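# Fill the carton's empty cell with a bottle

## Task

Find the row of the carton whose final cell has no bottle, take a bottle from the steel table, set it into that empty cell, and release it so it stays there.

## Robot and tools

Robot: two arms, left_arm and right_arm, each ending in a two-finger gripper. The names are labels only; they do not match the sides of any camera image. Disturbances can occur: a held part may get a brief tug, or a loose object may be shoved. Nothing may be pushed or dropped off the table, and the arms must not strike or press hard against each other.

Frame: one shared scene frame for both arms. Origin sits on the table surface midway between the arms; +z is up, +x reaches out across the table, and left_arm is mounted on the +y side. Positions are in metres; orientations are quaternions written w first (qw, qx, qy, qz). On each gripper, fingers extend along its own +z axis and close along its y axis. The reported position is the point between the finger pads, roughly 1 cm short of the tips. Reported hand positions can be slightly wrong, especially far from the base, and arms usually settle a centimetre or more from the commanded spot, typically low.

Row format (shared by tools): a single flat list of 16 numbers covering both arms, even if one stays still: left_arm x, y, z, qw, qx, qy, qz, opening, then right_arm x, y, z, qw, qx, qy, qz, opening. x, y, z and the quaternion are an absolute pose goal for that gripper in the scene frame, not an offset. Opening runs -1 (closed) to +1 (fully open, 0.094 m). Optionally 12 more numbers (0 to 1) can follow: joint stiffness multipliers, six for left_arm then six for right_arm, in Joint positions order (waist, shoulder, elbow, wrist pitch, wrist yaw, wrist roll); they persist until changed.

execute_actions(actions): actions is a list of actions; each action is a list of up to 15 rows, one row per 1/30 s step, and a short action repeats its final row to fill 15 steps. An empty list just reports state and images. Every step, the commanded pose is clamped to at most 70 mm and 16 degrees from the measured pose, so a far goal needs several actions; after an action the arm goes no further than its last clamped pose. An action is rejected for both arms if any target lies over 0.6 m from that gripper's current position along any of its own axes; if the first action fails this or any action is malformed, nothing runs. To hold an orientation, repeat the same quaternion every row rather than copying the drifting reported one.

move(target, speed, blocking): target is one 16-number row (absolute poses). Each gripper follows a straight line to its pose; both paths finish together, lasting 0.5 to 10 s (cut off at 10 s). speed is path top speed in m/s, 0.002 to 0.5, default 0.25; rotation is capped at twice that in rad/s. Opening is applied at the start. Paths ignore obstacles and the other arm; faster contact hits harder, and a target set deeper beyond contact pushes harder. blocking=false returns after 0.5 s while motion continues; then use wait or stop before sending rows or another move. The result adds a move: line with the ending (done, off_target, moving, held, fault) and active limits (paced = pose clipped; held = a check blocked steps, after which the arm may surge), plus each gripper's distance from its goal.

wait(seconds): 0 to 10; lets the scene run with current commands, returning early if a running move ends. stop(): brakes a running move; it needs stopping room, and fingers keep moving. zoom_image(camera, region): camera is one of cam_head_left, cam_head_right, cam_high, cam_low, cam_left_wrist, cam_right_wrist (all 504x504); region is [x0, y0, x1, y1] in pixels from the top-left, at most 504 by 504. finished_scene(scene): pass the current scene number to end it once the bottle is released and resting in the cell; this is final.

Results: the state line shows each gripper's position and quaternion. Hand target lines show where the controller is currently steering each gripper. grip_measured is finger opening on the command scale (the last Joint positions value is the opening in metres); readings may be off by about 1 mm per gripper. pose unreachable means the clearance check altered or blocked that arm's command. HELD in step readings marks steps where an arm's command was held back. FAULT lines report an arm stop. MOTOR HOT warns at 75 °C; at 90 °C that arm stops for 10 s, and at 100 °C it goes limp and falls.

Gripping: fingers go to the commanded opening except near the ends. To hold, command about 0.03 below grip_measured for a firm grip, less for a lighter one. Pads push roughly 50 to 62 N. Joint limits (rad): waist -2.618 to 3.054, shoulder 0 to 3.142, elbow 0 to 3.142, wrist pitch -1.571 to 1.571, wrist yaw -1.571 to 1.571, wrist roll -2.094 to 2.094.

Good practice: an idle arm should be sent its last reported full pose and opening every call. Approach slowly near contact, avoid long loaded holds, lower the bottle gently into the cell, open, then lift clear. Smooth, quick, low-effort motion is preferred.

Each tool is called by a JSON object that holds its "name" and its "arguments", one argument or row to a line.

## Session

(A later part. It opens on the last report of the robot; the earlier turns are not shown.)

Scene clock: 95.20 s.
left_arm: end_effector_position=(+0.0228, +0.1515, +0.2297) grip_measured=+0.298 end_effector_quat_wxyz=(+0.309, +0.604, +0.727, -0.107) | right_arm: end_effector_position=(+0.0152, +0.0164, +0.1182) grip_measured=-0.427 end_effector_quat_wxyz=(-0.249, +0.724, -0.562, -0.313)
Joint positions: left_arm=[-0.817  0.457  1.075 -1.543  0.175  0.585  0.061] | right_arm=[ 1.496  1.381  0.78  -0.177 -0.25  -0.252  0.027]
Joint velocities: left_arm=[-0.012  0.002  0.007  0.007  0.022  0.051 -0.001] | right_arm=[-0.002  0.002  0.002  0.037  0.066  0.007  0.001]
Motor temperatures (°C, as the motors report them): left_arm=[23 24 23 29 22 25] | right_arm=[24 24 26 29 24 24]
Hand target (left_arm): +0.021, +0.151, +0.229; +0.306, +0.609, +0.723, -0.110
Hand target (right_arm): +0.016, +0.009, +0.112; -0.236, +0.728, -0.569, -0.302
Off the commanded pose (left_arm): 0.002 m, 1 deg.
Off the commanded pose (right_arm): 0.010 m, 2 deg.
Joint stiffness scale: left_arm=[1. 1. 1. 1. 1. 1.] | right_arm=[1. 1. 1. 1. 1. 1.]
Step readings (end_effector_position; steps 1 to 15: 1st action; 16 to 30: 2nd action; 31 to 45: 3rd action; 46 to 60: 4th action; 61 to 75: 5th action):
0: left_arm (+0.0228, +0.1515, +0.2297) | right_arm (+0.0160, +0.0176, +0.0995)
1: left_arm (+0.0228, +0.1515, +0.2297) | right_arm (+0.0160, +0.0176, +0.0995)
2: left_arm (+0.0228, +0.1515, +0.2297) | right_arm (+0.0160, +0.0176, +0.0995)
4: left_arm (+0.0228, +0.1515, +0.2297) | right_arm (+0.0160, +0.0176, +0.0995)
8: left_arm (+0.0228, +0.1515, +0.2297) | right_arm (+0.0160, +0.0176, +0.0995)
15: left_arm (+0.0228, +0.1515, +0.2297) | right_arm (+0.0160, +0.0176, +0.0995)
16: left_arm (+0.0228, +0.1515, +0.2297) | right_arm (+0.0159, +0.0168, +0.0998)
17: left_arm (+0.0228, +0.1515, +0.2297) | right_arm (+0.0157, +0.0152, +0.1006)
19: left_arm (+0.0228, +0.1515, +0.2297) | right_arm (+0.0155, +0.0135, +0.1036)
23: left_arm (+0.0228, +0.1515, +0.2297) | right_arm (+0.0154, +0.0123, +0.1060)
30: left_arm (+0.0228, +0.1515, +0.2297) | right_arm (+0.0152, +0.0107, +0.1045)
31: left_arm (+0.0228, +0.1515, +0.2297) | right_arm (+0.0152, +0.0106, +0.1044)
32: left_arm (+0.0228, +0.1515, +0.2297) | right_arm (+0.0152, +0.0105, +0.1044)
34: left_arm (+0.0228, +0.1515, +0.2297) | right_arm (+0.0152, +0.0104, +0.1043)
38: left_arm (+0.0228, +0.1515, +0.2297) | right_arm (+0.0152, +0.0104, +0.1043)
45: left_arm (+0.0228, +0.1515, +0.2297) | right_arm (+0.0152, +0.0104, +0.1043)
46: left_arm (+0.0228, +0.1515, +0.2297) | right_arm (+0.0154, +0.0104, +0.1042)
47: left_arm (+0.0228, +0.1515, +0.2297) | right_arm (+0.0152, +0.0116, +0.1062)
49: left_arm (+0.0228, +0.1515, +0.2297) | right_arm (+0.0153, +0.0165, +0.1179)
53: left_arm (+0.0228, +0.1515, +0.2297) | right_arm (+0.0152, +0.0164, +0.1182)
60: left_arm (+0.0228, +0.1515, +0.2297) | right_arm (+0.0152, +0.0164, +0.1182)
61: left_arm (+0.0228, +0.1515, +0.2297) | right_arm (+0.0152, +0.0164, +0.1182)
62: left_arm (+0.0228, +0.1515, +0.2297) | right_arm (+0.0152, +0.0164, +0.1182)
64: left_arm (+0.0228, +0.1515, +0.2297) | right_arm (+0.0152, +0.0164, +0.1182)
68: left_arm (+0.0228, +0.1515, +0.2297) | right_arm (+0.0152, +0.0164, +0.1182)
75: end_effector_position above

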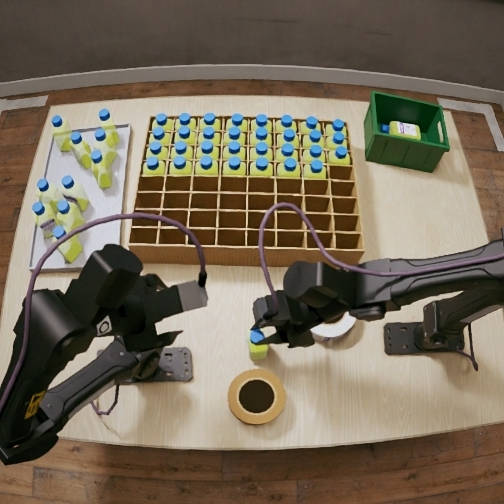

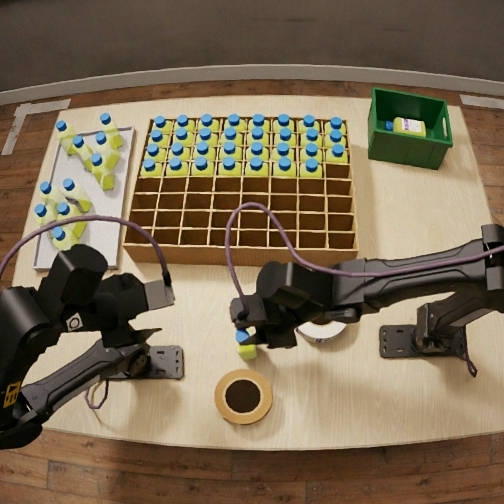

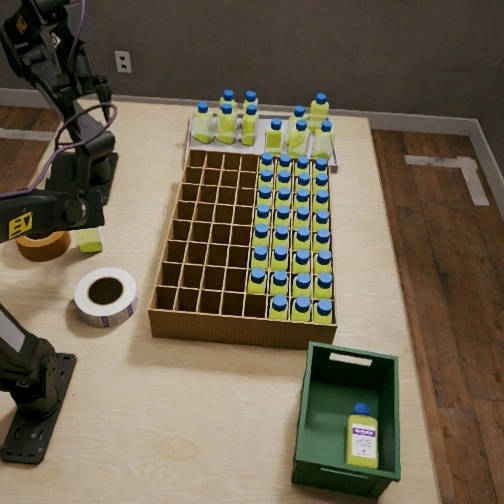

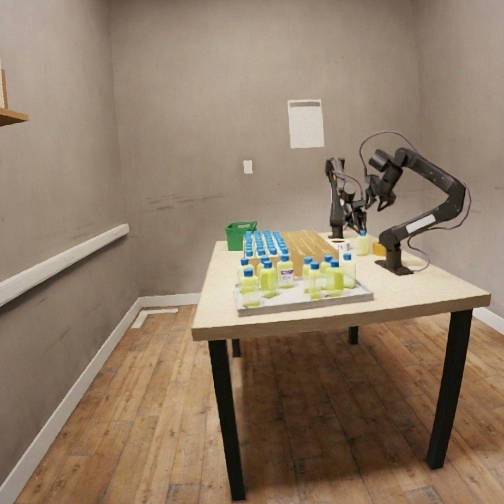

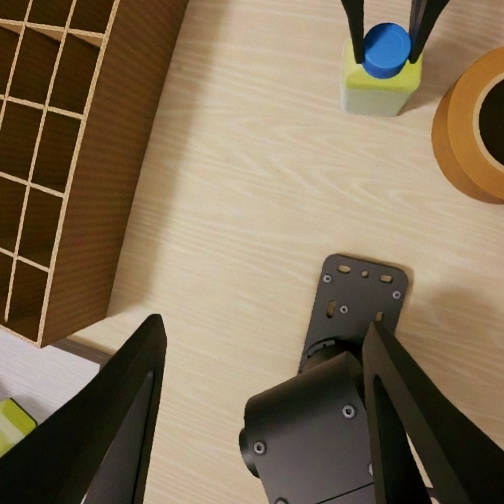

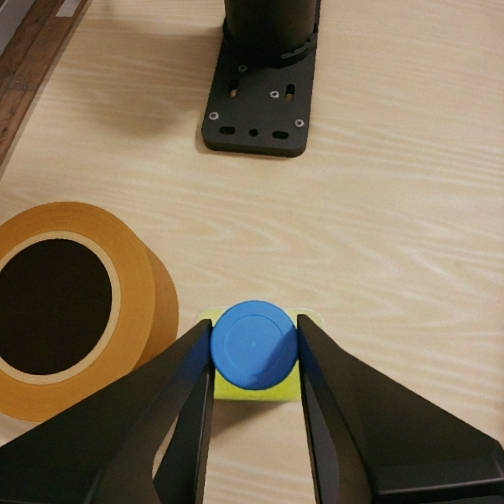

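{"name": "execute_actions", "arguments": {
  "actions": [
    [[0.0206, 0.1513, 0.2289, 0.306, 0.609, 0.723, -0.110, 0.3, 0.0155, 0.015, 0.112, 0.2356, -0.7280, 0.5688, 0.3016, -0.27]],
    [[0.0206, 0.1513, 0.2289, 0.306, 0.609, 0.723, -0.110, 0.3, 0.0155, 0.015, 0.112, 0.2356, -0.7280, 0.5688, 0.3016, -0.27]]
  ]
}}

Scene clock: 97.10 s.
left_arm: end_effector_position=(+0.0228, +0.1515, +0.2297) grip_measured=+0.298 end_effector_quat_wxyz=(+0.309, +0.604, +0.727, -0.107) | right_arm: end_effector_position=(+0.0150, +0.0142, +0.1133) grip_measured=-0.272 end_effector_quat_wxyz=(-0.241, +0.727, -0.565, -0.308)
Joint positions: left_arm=[-0.817  0.457  1.075 -1.543  0.175  0.585  0.061] | right_arm=[ 1.496  1.388  0.78  -0.19  -0.25  -0.252  0.034]
Joint velocities: left_arm=[ 0.007 -0.002  0.017  0.007 -0.037  0.037  0.   ] | right_arm=[-0.002 -0.012 -0.007 -0.125 -0.022 -0.066 -0.   ]
Motor temperatures (°C, as the motors report them): left_arm=[23 24 23 29 22 25] | right_arm=[24 24 26 28 24 24]
Hand target (left_arm): +0.021, +0.151, +0.229; +0.306, +0.609, +0.723, -0.110
Hand target (right_arm): +0.016, +0.015, +0.112; -0.236, +0.728, -0.569, -0.302
Off the commanded pose (left_arm): 0.002 m, 1 deg.
Off the commanded pose (right_arm): 0.002 m, 1 deg.
Joint stiffness scale: left_arm=[1. 1. 1. 1. 1. 1.] | right_arm=[1. 1. 1. 1. 1. 1.]
Step readings (end_effector_position; steps 1 to 15: 1st action; 16 to 30: 2nd action):
0: left_arm (+0.0228, +0.1515, +0.2297) | right_arm (+0.0152, +0.0164, +0.1182)
1: left_arm (+0.0228, +0.1515, +0.2297) | right_arm (+0.0152, +0.0163, +0.1182)
2: left_arm (+0.0228, +0.1515, +0.2297) | right_arm (+0.0152, +0.0159, +0.1175)
4: left_arm (+0.0228, +0.1515, +0.2297) | right_arm (+0.0151, +0.0153, +0.1159)
8: left_arm (+0.0228, +0.1515, +0.2297) | right_arm (+0.0150, +0.0145, +0.1138)
15: left_arm (+0.0228, +0.1515, +0.2297) | right_arm (+0.0150, +0.0143, +0.1134)
16: left_arm (+0.0228, +0.1515, +0.2297) | right_arm (+0.0150, +0.0143, +0.1134)
17: left_arm (+0.0228, +0.1515, +0.2297) | right_arm (+0.0150, +0.0143, +0.1134)
19: left_arm (+0.0228, +0.1515, +0.2297) | right_arm (+0.0150, +0.0142, +0.1133)
23: left_arm (+0.0228, +0.1515, +0.2297) | right_arm (+0.0150, +0.0142, +0.1133)
30: end_effector_position above

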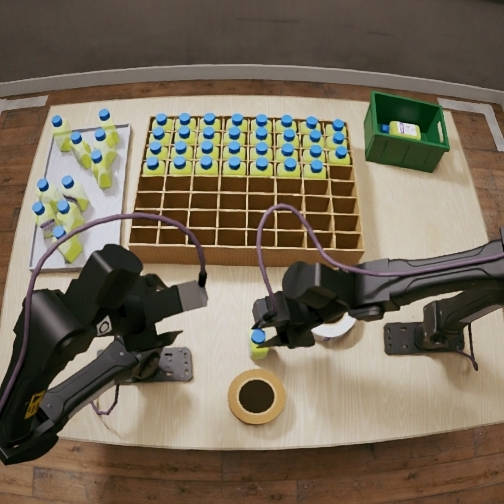

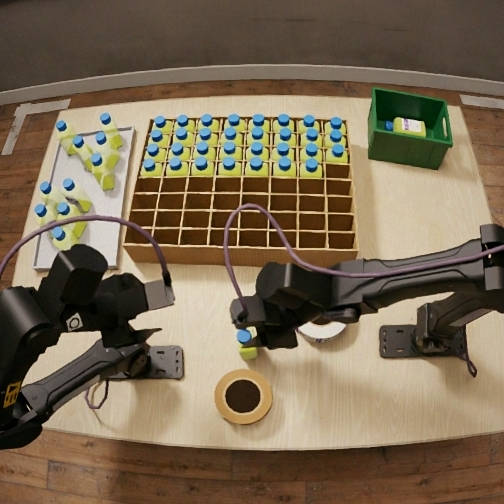

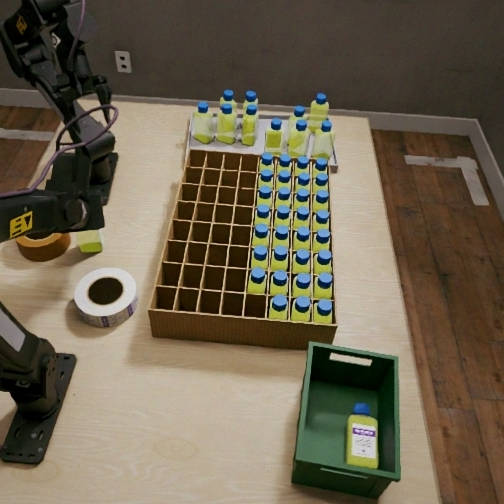

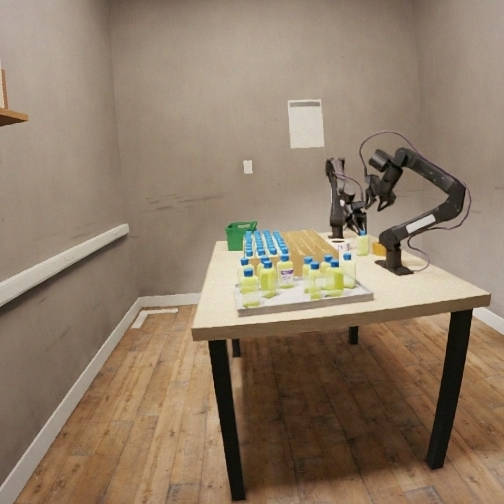

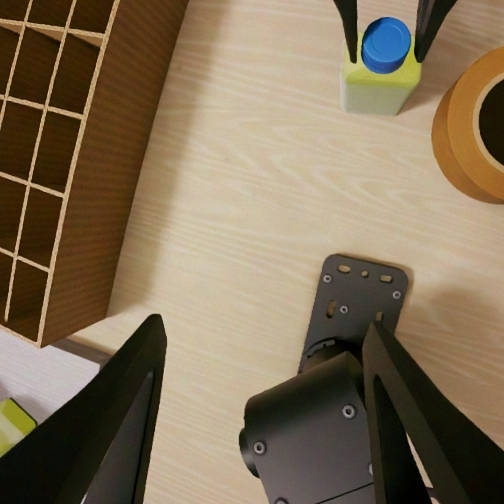

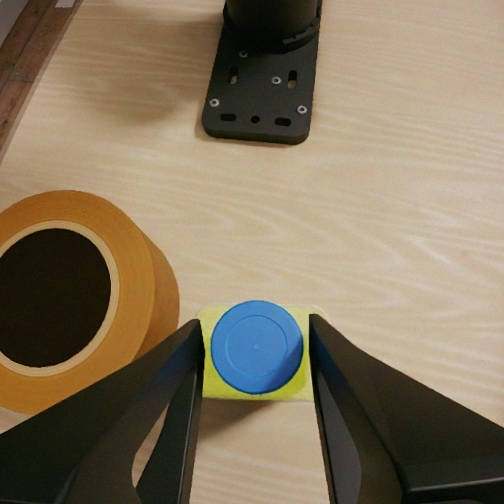

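{"name": "execute_actions", "arguments": {
  "actions": [
    [[0.0206, 0.1513, 0.2289, 0.306, 0.609, 0.723, -0.110, 0.3, 0.0155, 0.015, 0.112, 0.2356, -0.7280, 0.5688, 0.3016, -0.52]],
    [[0.0206, 0.1513, 0.2289, 0.306, 0.609, 0.723, -0.110, 0.3, 0.0155, 0.015, 0.112, 0.2356, -0.7280, 0.5688, 0.3016, -0.52]]
  ]
}}

Scene clock: 98.50 s.
left_arm: end_effector_position=(+0.0228, +0.1515, +0.2297) grip_measured=+0.298 end_effector_quat_wxyz=(+0.309, +0.604, +0.727, -0.107) | right_arm: end_effector_position=(+0.0151, +0.0140, +0.1131) grip_measured=-0.471 end_effector_quat_wxyz=(-0.241, +0.727, -0.565, -0.307)
Joint positions: left_arm=[-0.817  0.457  1.075 -1.543  0.175  0.585  0.061] | right_arm=[ 1.496  1.388  0.78  -0.191 -0.25  -0.252  0.025]
Joint velocities: left_arm=[-0.017 -0.012 -0.002 -0.007 -0.007  0.037  0.   ] | right_arm=[ 0.012 -0.012  0.007  0.022  0.095  0.066  0.001]
Motor temperatures (°C, as the motors report them): left_arm=[23 24 23 29 22 25] | right_arm=[24 24 26 29 24 24]
Hand target (left_arm): +0.021, +0.151, +0.229; +0.306, +0.609, +0.723, -0.110
Hand target (right_arm): +0.015, +0.015, +0.112; -0.236, +0.728, -0.569, -0.302
Off the commanded pose (left_arm): 0.002 m, 1 deg.
Off the commanded pose (right_arm): 0.002 m, 1 deg.
Joint stiffness scale: left_arm=[1. 1. 1. 1. 1. 1.] | right_arm=[1. 1. 1. 1. 1. 1.]
Step readings (end_effector_position; steps 1 to 15: 1st action; 16 to 30: 2nd action):
0: left_arm (+0.0228, +0.1515, +0.2297) | right_arm (+0.0150, +0.0141, +0.1133)
1: left_arm (+0.0228, +0.1515, +0.2297) | right_arm (+0.0150, +0.0141, +0.1133)
2: left_arm (+0.0228, +0.1515, +0.2297) | right_arm (+0.0151, +0.0141, +0.1132)
4: left_arm (+0.0228, +0.1515, +0.2297) | right_arm (+0.0151, +0.0140, +0.1131)
8: left_arm (+0.0228, +0.1515, +0.2297) | right_arm (+0.0151, +0.0140, +0.1131)
15: left_arm (+0.0228, +0.1515, +0.2297) | right_arm (+0.0151, +0.0140, +0.1131)
16: left_arm (+0.0228, +0.1515, +0.2297) | right_arm (+0.0151, +0.0140, +0.1131)
17: left_arm (+0.0228, +0.1515, +0.2297) | right_arm (+0.0151, +0.0140, +0.1131)
19: left_arm (+0.0228, +0.1515, +0.2297) | right_arm (+0.0151, +0.0140, +0.1131)
23: left_arm (+0.0228, +0.1515, +0.2297) | right_arm (+0.0151, +0.0140, +0.1131)
30: end_effector_position above

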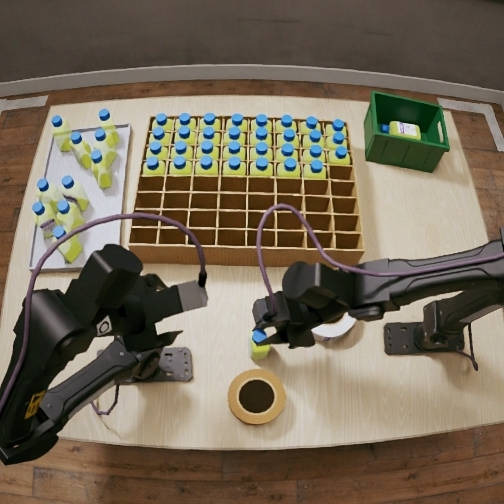

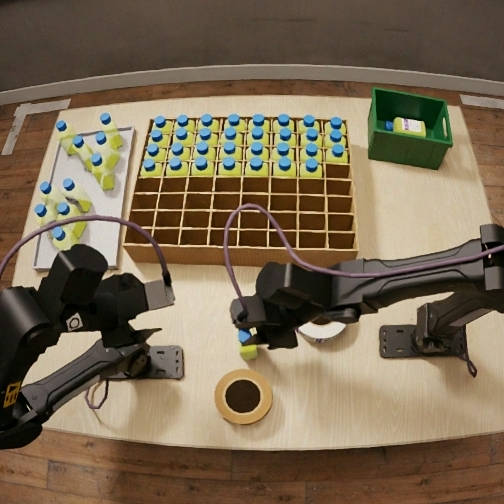

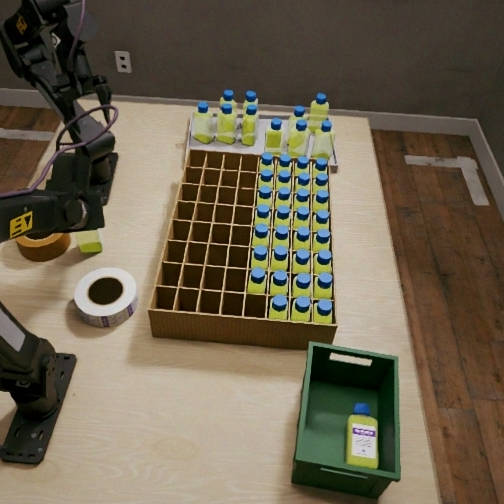

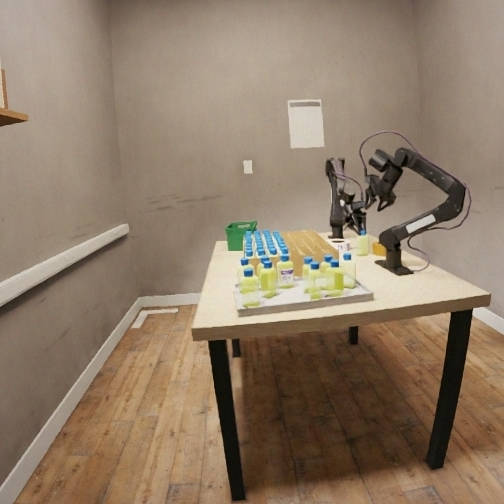

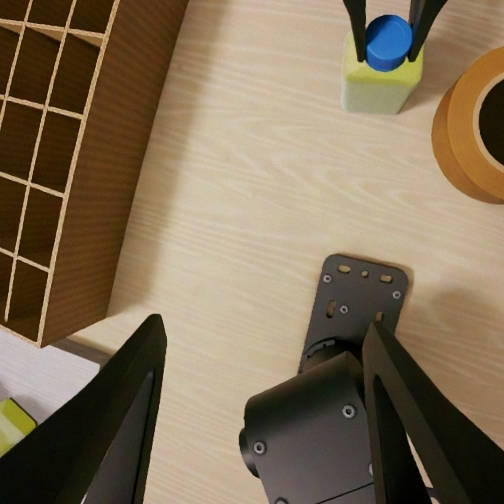

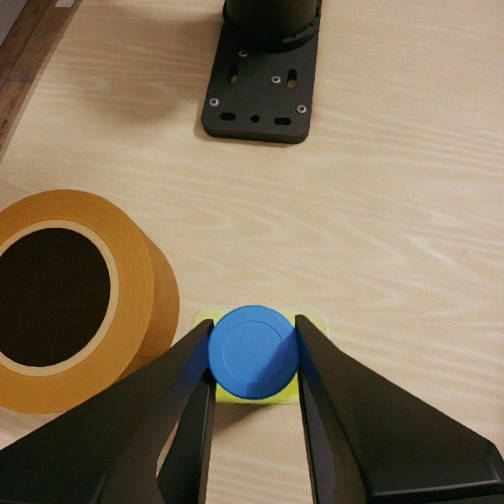

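{"name": "move", "arguments": {
  "target": [0.0206, 0.1513, 0.2289, 0.306, 0.609, 0.723, -0.110, 0.3, 0.09, -0.03, 0.235, 0.3135, -0.5300, 0.7568, 0.2195, -0.52],
  "speed": 0.3
}}

{"name": "move", "arguments": {
  "target": [0.0206, 0.1513, 0.2289, 0.306, 0.609, 0.723, -0.110, 0.3, 0.39, -0.17, 0.235, 0.3827, 0, 0.9239, 0, -0.52],
  "speed": 0.35
}}

Scene clock: 101.77 s.
left_arm: end_effector_position=(+0.0231, +0.1513, +0.2299) grip_measured=+0.298 end_effector_quat_wxyz=(+0.309, +0.604, +0.727, -0.107) | right_arm: end_effector_position=(+0.0840, -0.0333, +0.2135) grip_measured=-0.471 end_effector_quat_wxyz=(+0.292, -0.545, +0.758, +0.208)
Joint positions: left_arm=[-0.817  0.457  1.075 -1.541  0.175  0.585  0.061] | right_arm=[ 1.482  1.2    1.095 -0.744  0.14   0.152  0.025]
Joint velocities: left_arm=[ 0.017  0.002 -0.022 -0.022  0.066  0.022 -0.002] | right_arm=[-0.012 -0.002  0.012  0.051 -0.051 -0.066  0.   ]
Motor temperatures (°C, as the motors report them): left_arm=[23 24 23 29 22 25] | right_arm=[24 24 26 29 24 24]
Hand target (left_arm): +0.021, +0.151, +0.229; +0.306, +0.609, +0.723, -0.110
Hand target (right_arm): +0.089, -0.033, +0.234; +0.314, -0.530, +0.757, +0.220
Off the commanded pose (left_arm): 0.003 m, 1 deg.
Off the commanded pose (right_arm): 0.023 m, 3 deg.
Joint stiffness scale: left_arm=[1. 1. 1. 1. 1. 1.] | right_arm=[1. 1. 1. 1. 1. 1.]
move: off_target (right_arm)

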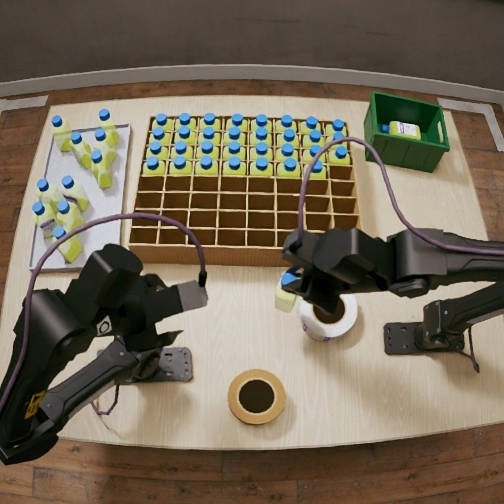

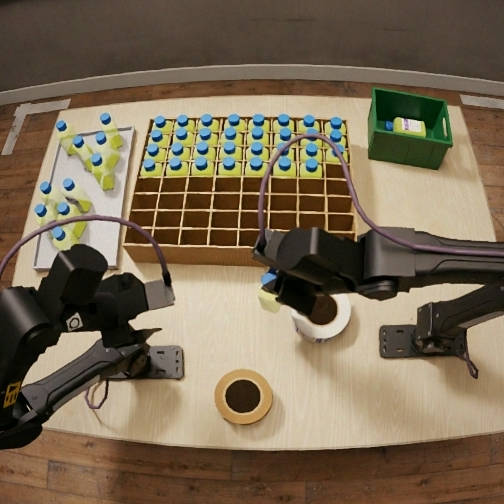

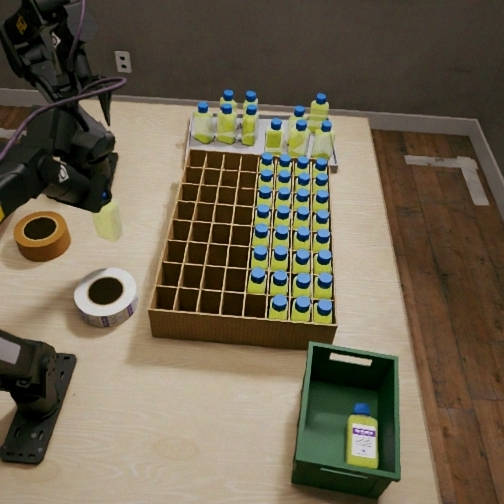

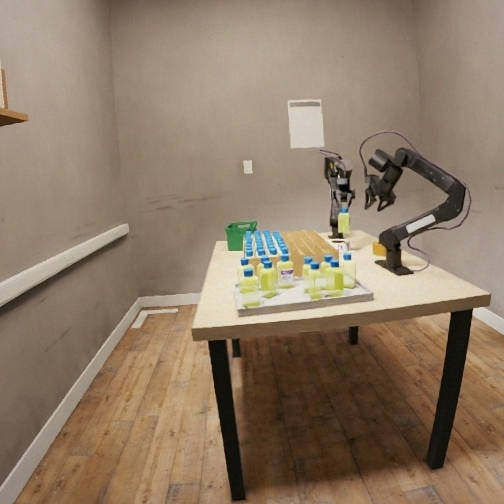

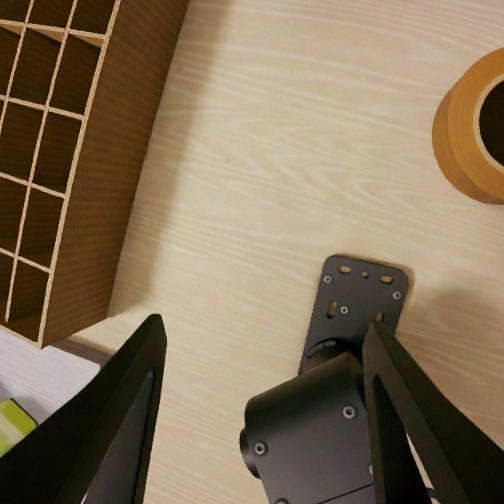

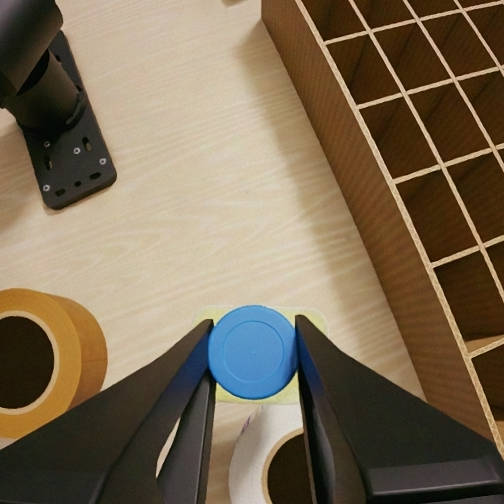

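Scene clock: 104.10 s.
left_arm: end_effector_position=(+0.0233, +0.1511, +0.2301) grip_measured=+0.298 end_effector_quat_wxyz=(+0.310, +0.604, +0.726, -0.108) | right_arm: end_effector_position=(+0.3848, -0.1697, +0.2207) grip_measured=-0.471 end_effector_quat_wxyz=(+0.376, -0.014, +0.926, +0.001)
Joint positions: left_arm=[-0.817  0.457  1.075 -1.54   0.175  0.585  0.061] | right_arm=[ 0.705  1.55   1.396 -0.76   0.439  0.491  0.025]
Joint velocities: left_arm=[ 0.007 -0.002 -0.007 -0.066  0.037  0.007 -0.001] | right_arm=[ 0.012 -0.002 -0.017  0.007 -0.022  0.037 -0.001]
Motor temperatures (°C, as the motors report them): left_arm=[23 24 23 29 22 25] | right_arm=[24 24 26 29 24 24]
Hand target (left_arm): +0.021, +0.151, +0.229; +0.306, +0.609, +0.723, -0.110
Hand target (right_arm): +0.392, -0.172, +0.235; +0.394, -0.000, +0.919, -0.001
Off the commanded pose (left_arm): 0.003 m, 1 deg.
Off the commanded pose (right_arm): 0.015 m, 2 deg.
Joint stiffness scale: left_arm=[1. 1. 1. 1. 1. 1.] | right_arm=[1. 1. 1. 1. 1. 1.]
move: off_target (right_arm)

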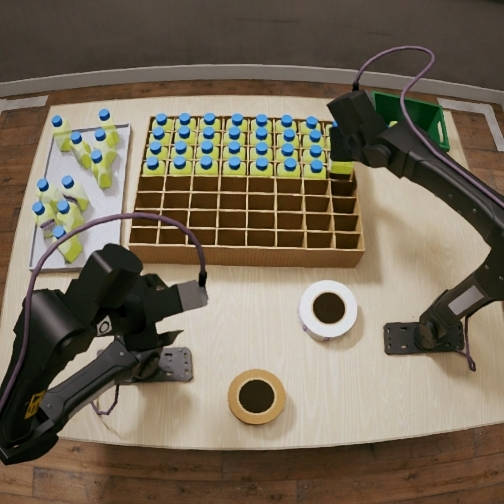

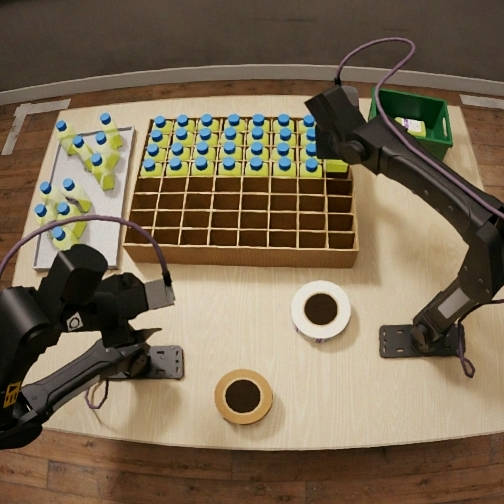

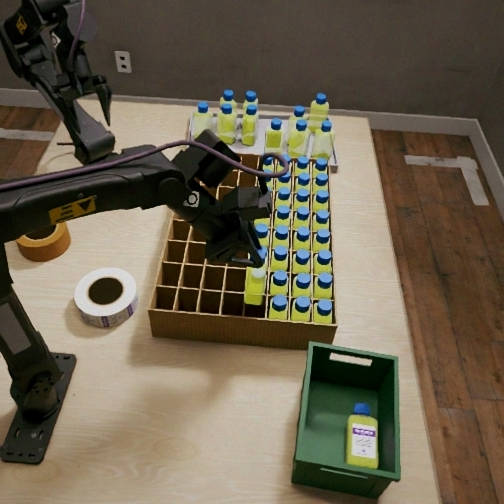

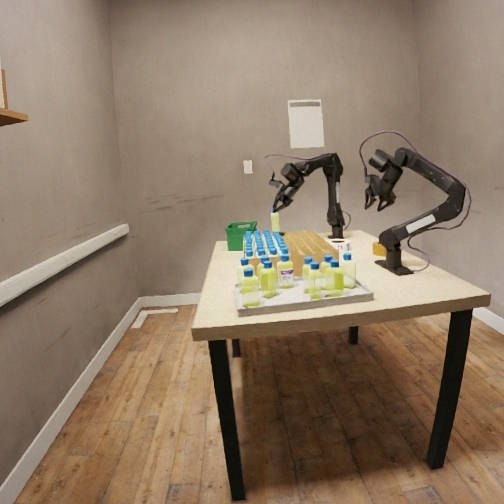

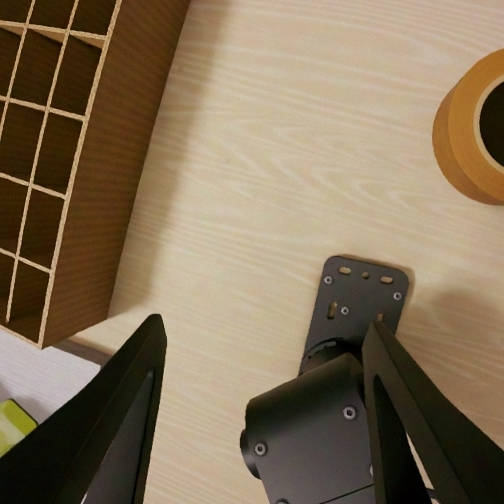

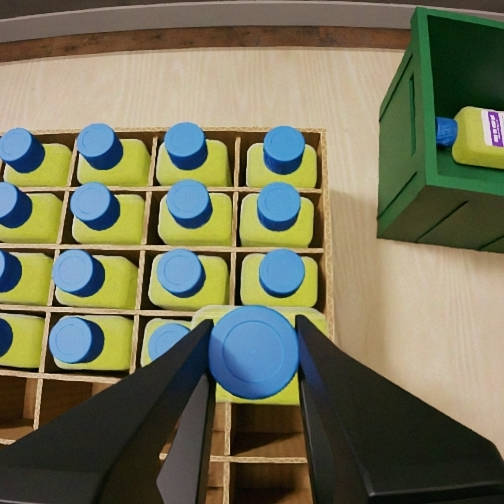

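{"name": "move", "arguments": {
  "target": [0.0206, 0.1513, 0.2289, 0.306, 0.609, 0.723, -0.110, 0.3, 0.388, -0.178, 0.20, 0.3827, 0, 0.9239, 0, -0.52],
  "speed": 0.1
}}

Scene clock: 106.67 s.
left_arm: end_effector_position=(+0.0234, +0.1510, +0.2303) grip_measured=+0.298 end_effector_quat_wxyz=(+0.311, +0.604, +0.726, -0.108) | right_arm: end_effector_position=(+0.3858, -0.1746, +0.1950) grip_measured=-0.471 end_effector_quat_wxyz=(+0.371, -0.010, +0.929, -0.004)
Joint positions: left_arm=[-0.817  0.457  1.075 -1.539  0.175  0.585  0.061] | right_arm=[ 0.693  1.55   1.302 -0.679  0.437  0.494  0.025]
Joint velocities: left_arm=[-0.012 -0.027 -0.007 -0.007  0.007 -0.007 -0.001] | right_arm=[-0.002 -0.002 -0.002  0.007  0.022  0.051  0.   ]
Motor temperatures (°C, as the motors report them): left_arm=[23 24 23 29 22 25] | right_arm=[24 24 26 29 24 24]
Hand target (left_arm): +0.021, +0.151, +0.229; +0.306, +0.609, +0.723, -0.110
Hand target (right_arm): +0.388, -0.178, +0.200; +0.383, -0.000, +0.924, -0.000
Off the commanded pose (left_arm): 0.003 m, 1 deg.
Off the commanded pose (right_arm): 0.006 m, 2 deg.
Joint stiffness scale: left_arm=[1. 1. 1. 1. 1. 1.] | right_arm=[1. 1. 1. 1. 1. 1.]
move: done

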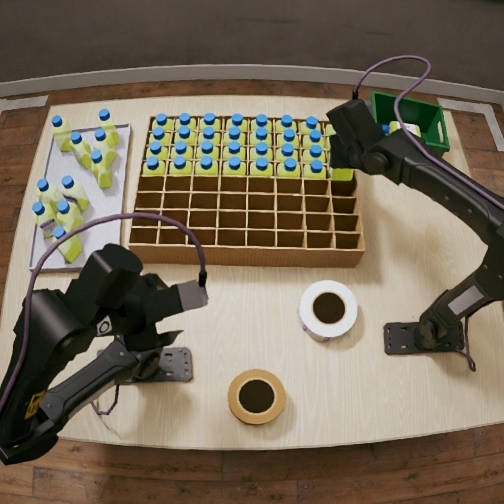

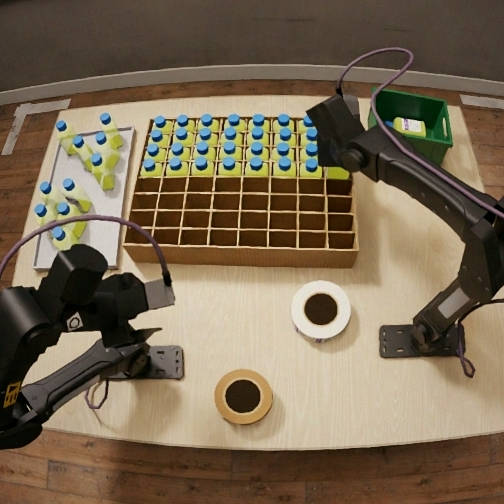

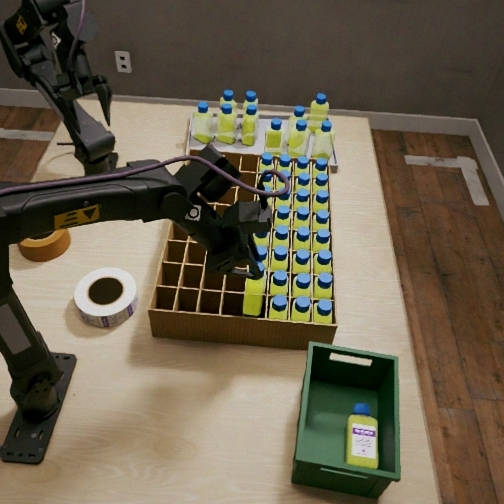

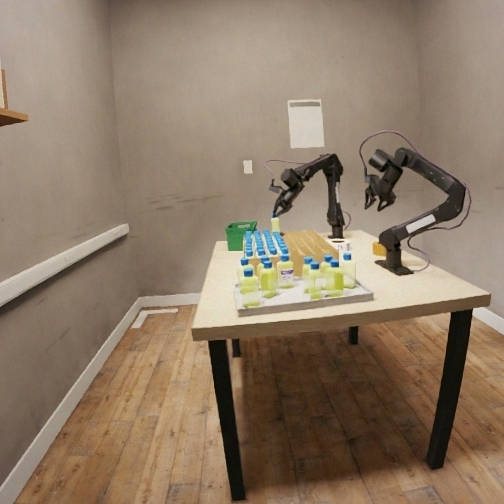

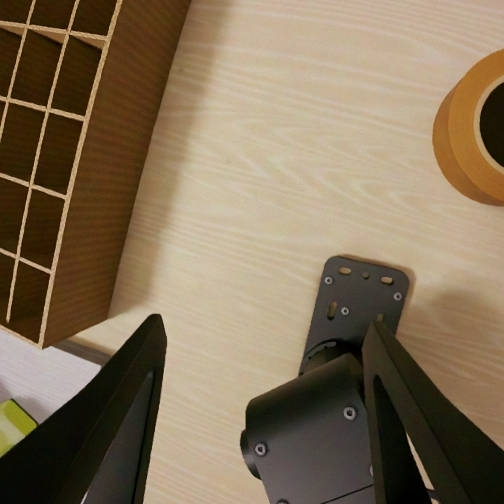

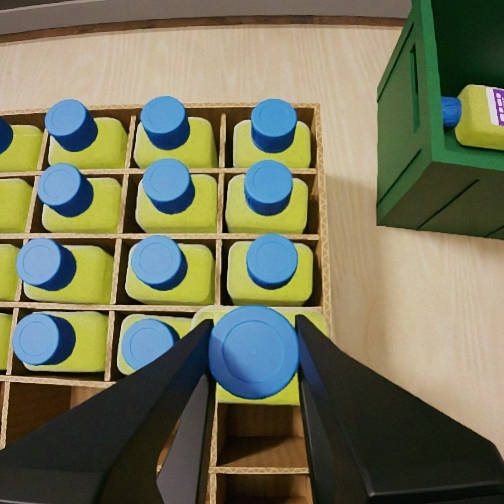

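{"name": "execute_actions", "arguments": {
  "actions": []
}}

Scene clock: 108.63 s.
left_arm: end_effector_position=(+0.0234, +0.1510, +0.2303) grip_measured=+0.298 end_effector_quat_wxyz=(+0.311, +0.604, +0.726, -0.108) | right_arm: end_effector_position=(+0.3858, -0.1746, +0.1950) grip_measured=-0.471 end_effector_quat_wxyz=(+0.371, -0.010, +0.929, -0.004)
Joint positions: left_arm=[-0.817  0.457  1.075 -1.539  0.175  0.585  0.061] | right_arm=[ 0.693  1.55   1.302 -0.679  0.437  0.494  0.025]
Joint velocities: left_arm=[-0.022 -0.002 -0.007 -0.022  0.007 -0.081 -0.001] | right_arm=[ 0.007 -0.012  0.002  0.007  0.007 -0.037  0.   ]
Motor temperatures (°C, as the motors report them): left_arm=[23 24 23 29 22 25] | right_arm=[24 24 26 29 24 24]
Hand target (left_arm): +0.021, +0.151, +0.229; +0.306, +0.609, +0.723, -0.110
Hand target (right_arm): +0.388, -0.178, +0.200; +0.383, -0.000, +0.924, -0.000
Off the commanded pose (left_arm): 0.003 m, 1 deg.
Off the commanded pose (right_arm): 0.006 m, 2 deg.
Joint stiffness scale: left_arm=[1. 1. 1. 1. 1. 1.] | right_arm=[1. 1. 1. 1. 1. 1.]

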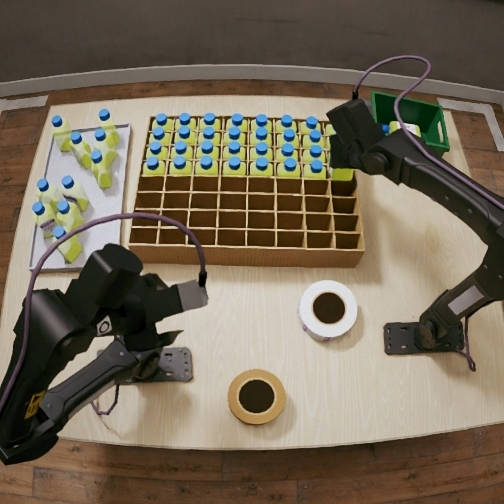

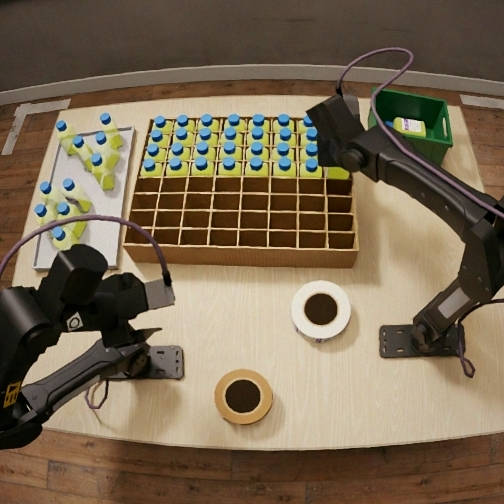

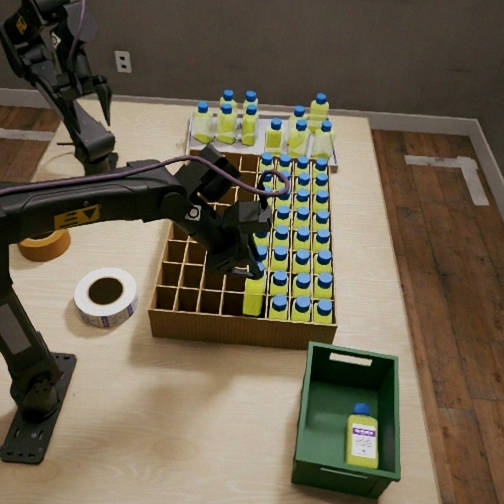

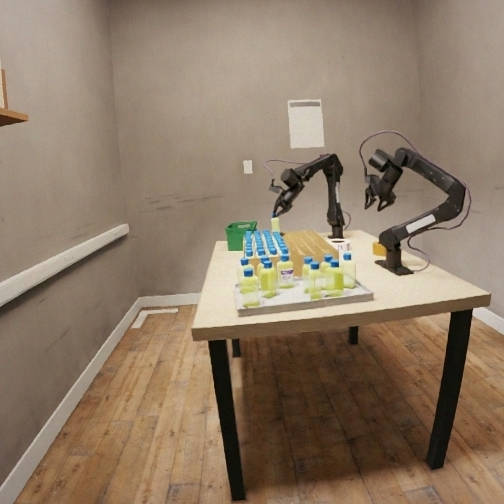

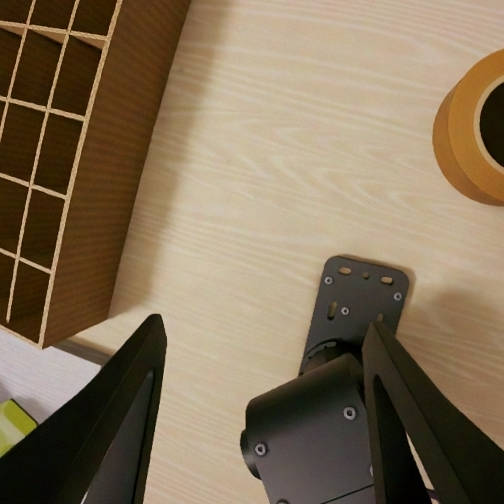

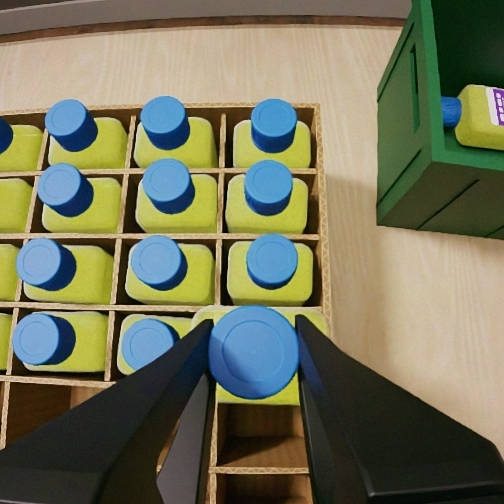

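{"name": "zoom_image", "arguments": {
  "camera": "cam_high",
  "region": [180, 220, 360, 360]
}}

Region (180, 220, 360, 360) of cam_high's 504x504 image, scaled by 2.800, with more detail than that image has.

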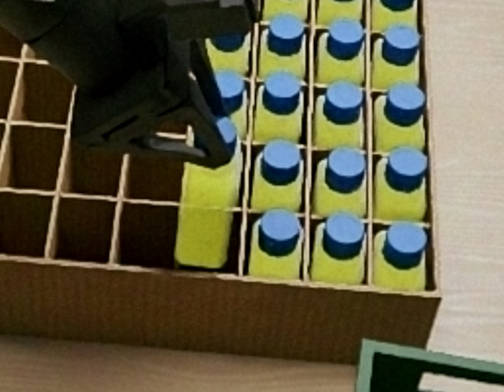

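{"name": "move", "arguments": {
  "target": [0.0206, 0.1513, 0.2289, 0.306, 0.609, 0.723, -0.110, 0.3, 0.388, -0.182, 0.175, 0.3827, 0, 0.9239, 0, -0.52],
  "speed": 0.08
}}

Scene clock: 110.00 s.
left_arm: end_effector_position=(+0.0236, +0.1509, +0.2304) grip_measured=+0.298 end_effector_quat_wxyz=(+0.311, +0.604, +0.726, -0.108) | right_arm: end_effector_position=(+0.3876, -0.1803, +0.1694) grip_measured=-0.471 end_effector_quat_wxyz=(+0.374, -0.003, +0.928, -0.006)
Joint positions: left_arm=[-0.817  0.457  1.075 -1.538  0.175  0.585  0.061] | right_arm=[ 0.681  1.549  1.195 -0.568  0.441  0.493  0.025]
Joint velocities: left_arm=[-0.012 -0.012  0.007  0.051  0.022 -0.022  0.   ] | right_arm=[-0.002  0.002  0.007 -0.037 -0.066 -0.022  0.001]
Motor temperatures (°C, as the motors report them): left_arm=[23 24 23 29 22 25] | right_arm=[24 24 26 29 24 24]
Hand target (left_arm): +0.021, +0.151, +0.229; +0.306, +0.609, +0.723, -0.110
Hand target (right_arm): +0.388, -0.182, +0.175; +0.383, +0.000, +0.924, -0.000
Off the commanded pose (left_arm): 0.003 m, 1 deg.
Off the commanded pose (right_arm): 0.006 m, 1 deg.
Joint stiffness scale: left_arm=[1. 1. 1. 1. 1. 1.] | right_arm=[1. 1. 1. 1. 1. 1.]
move: done

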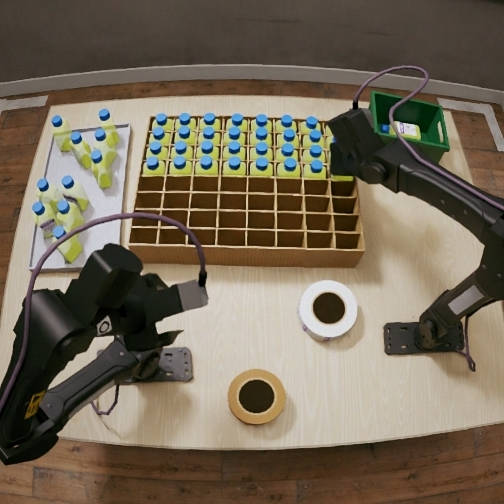

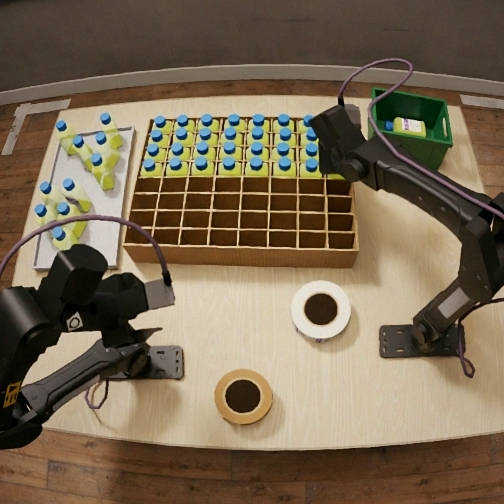

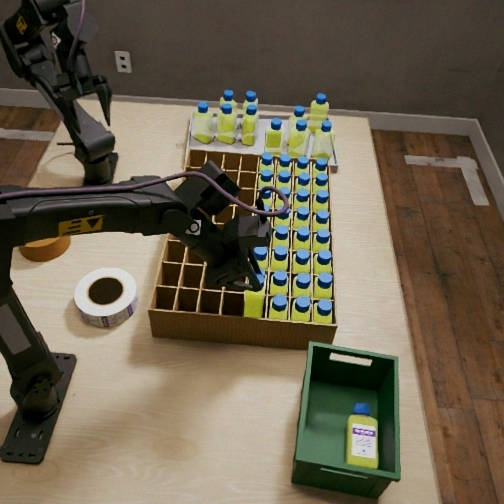

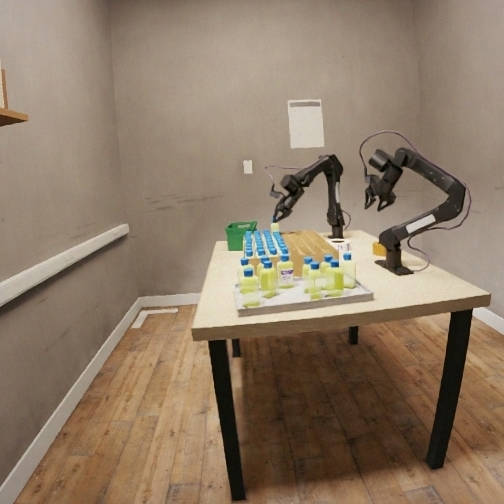

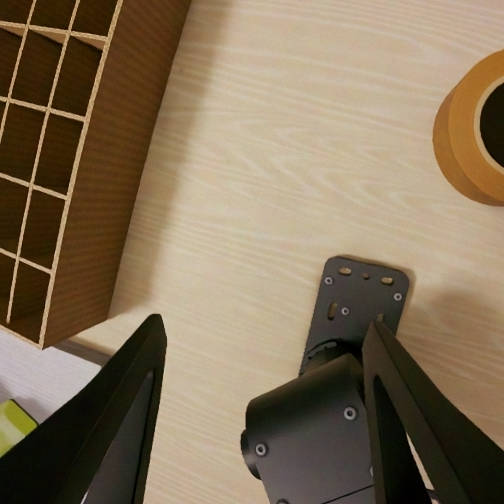

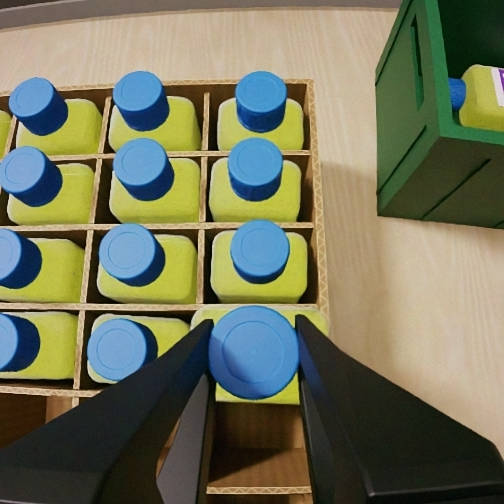

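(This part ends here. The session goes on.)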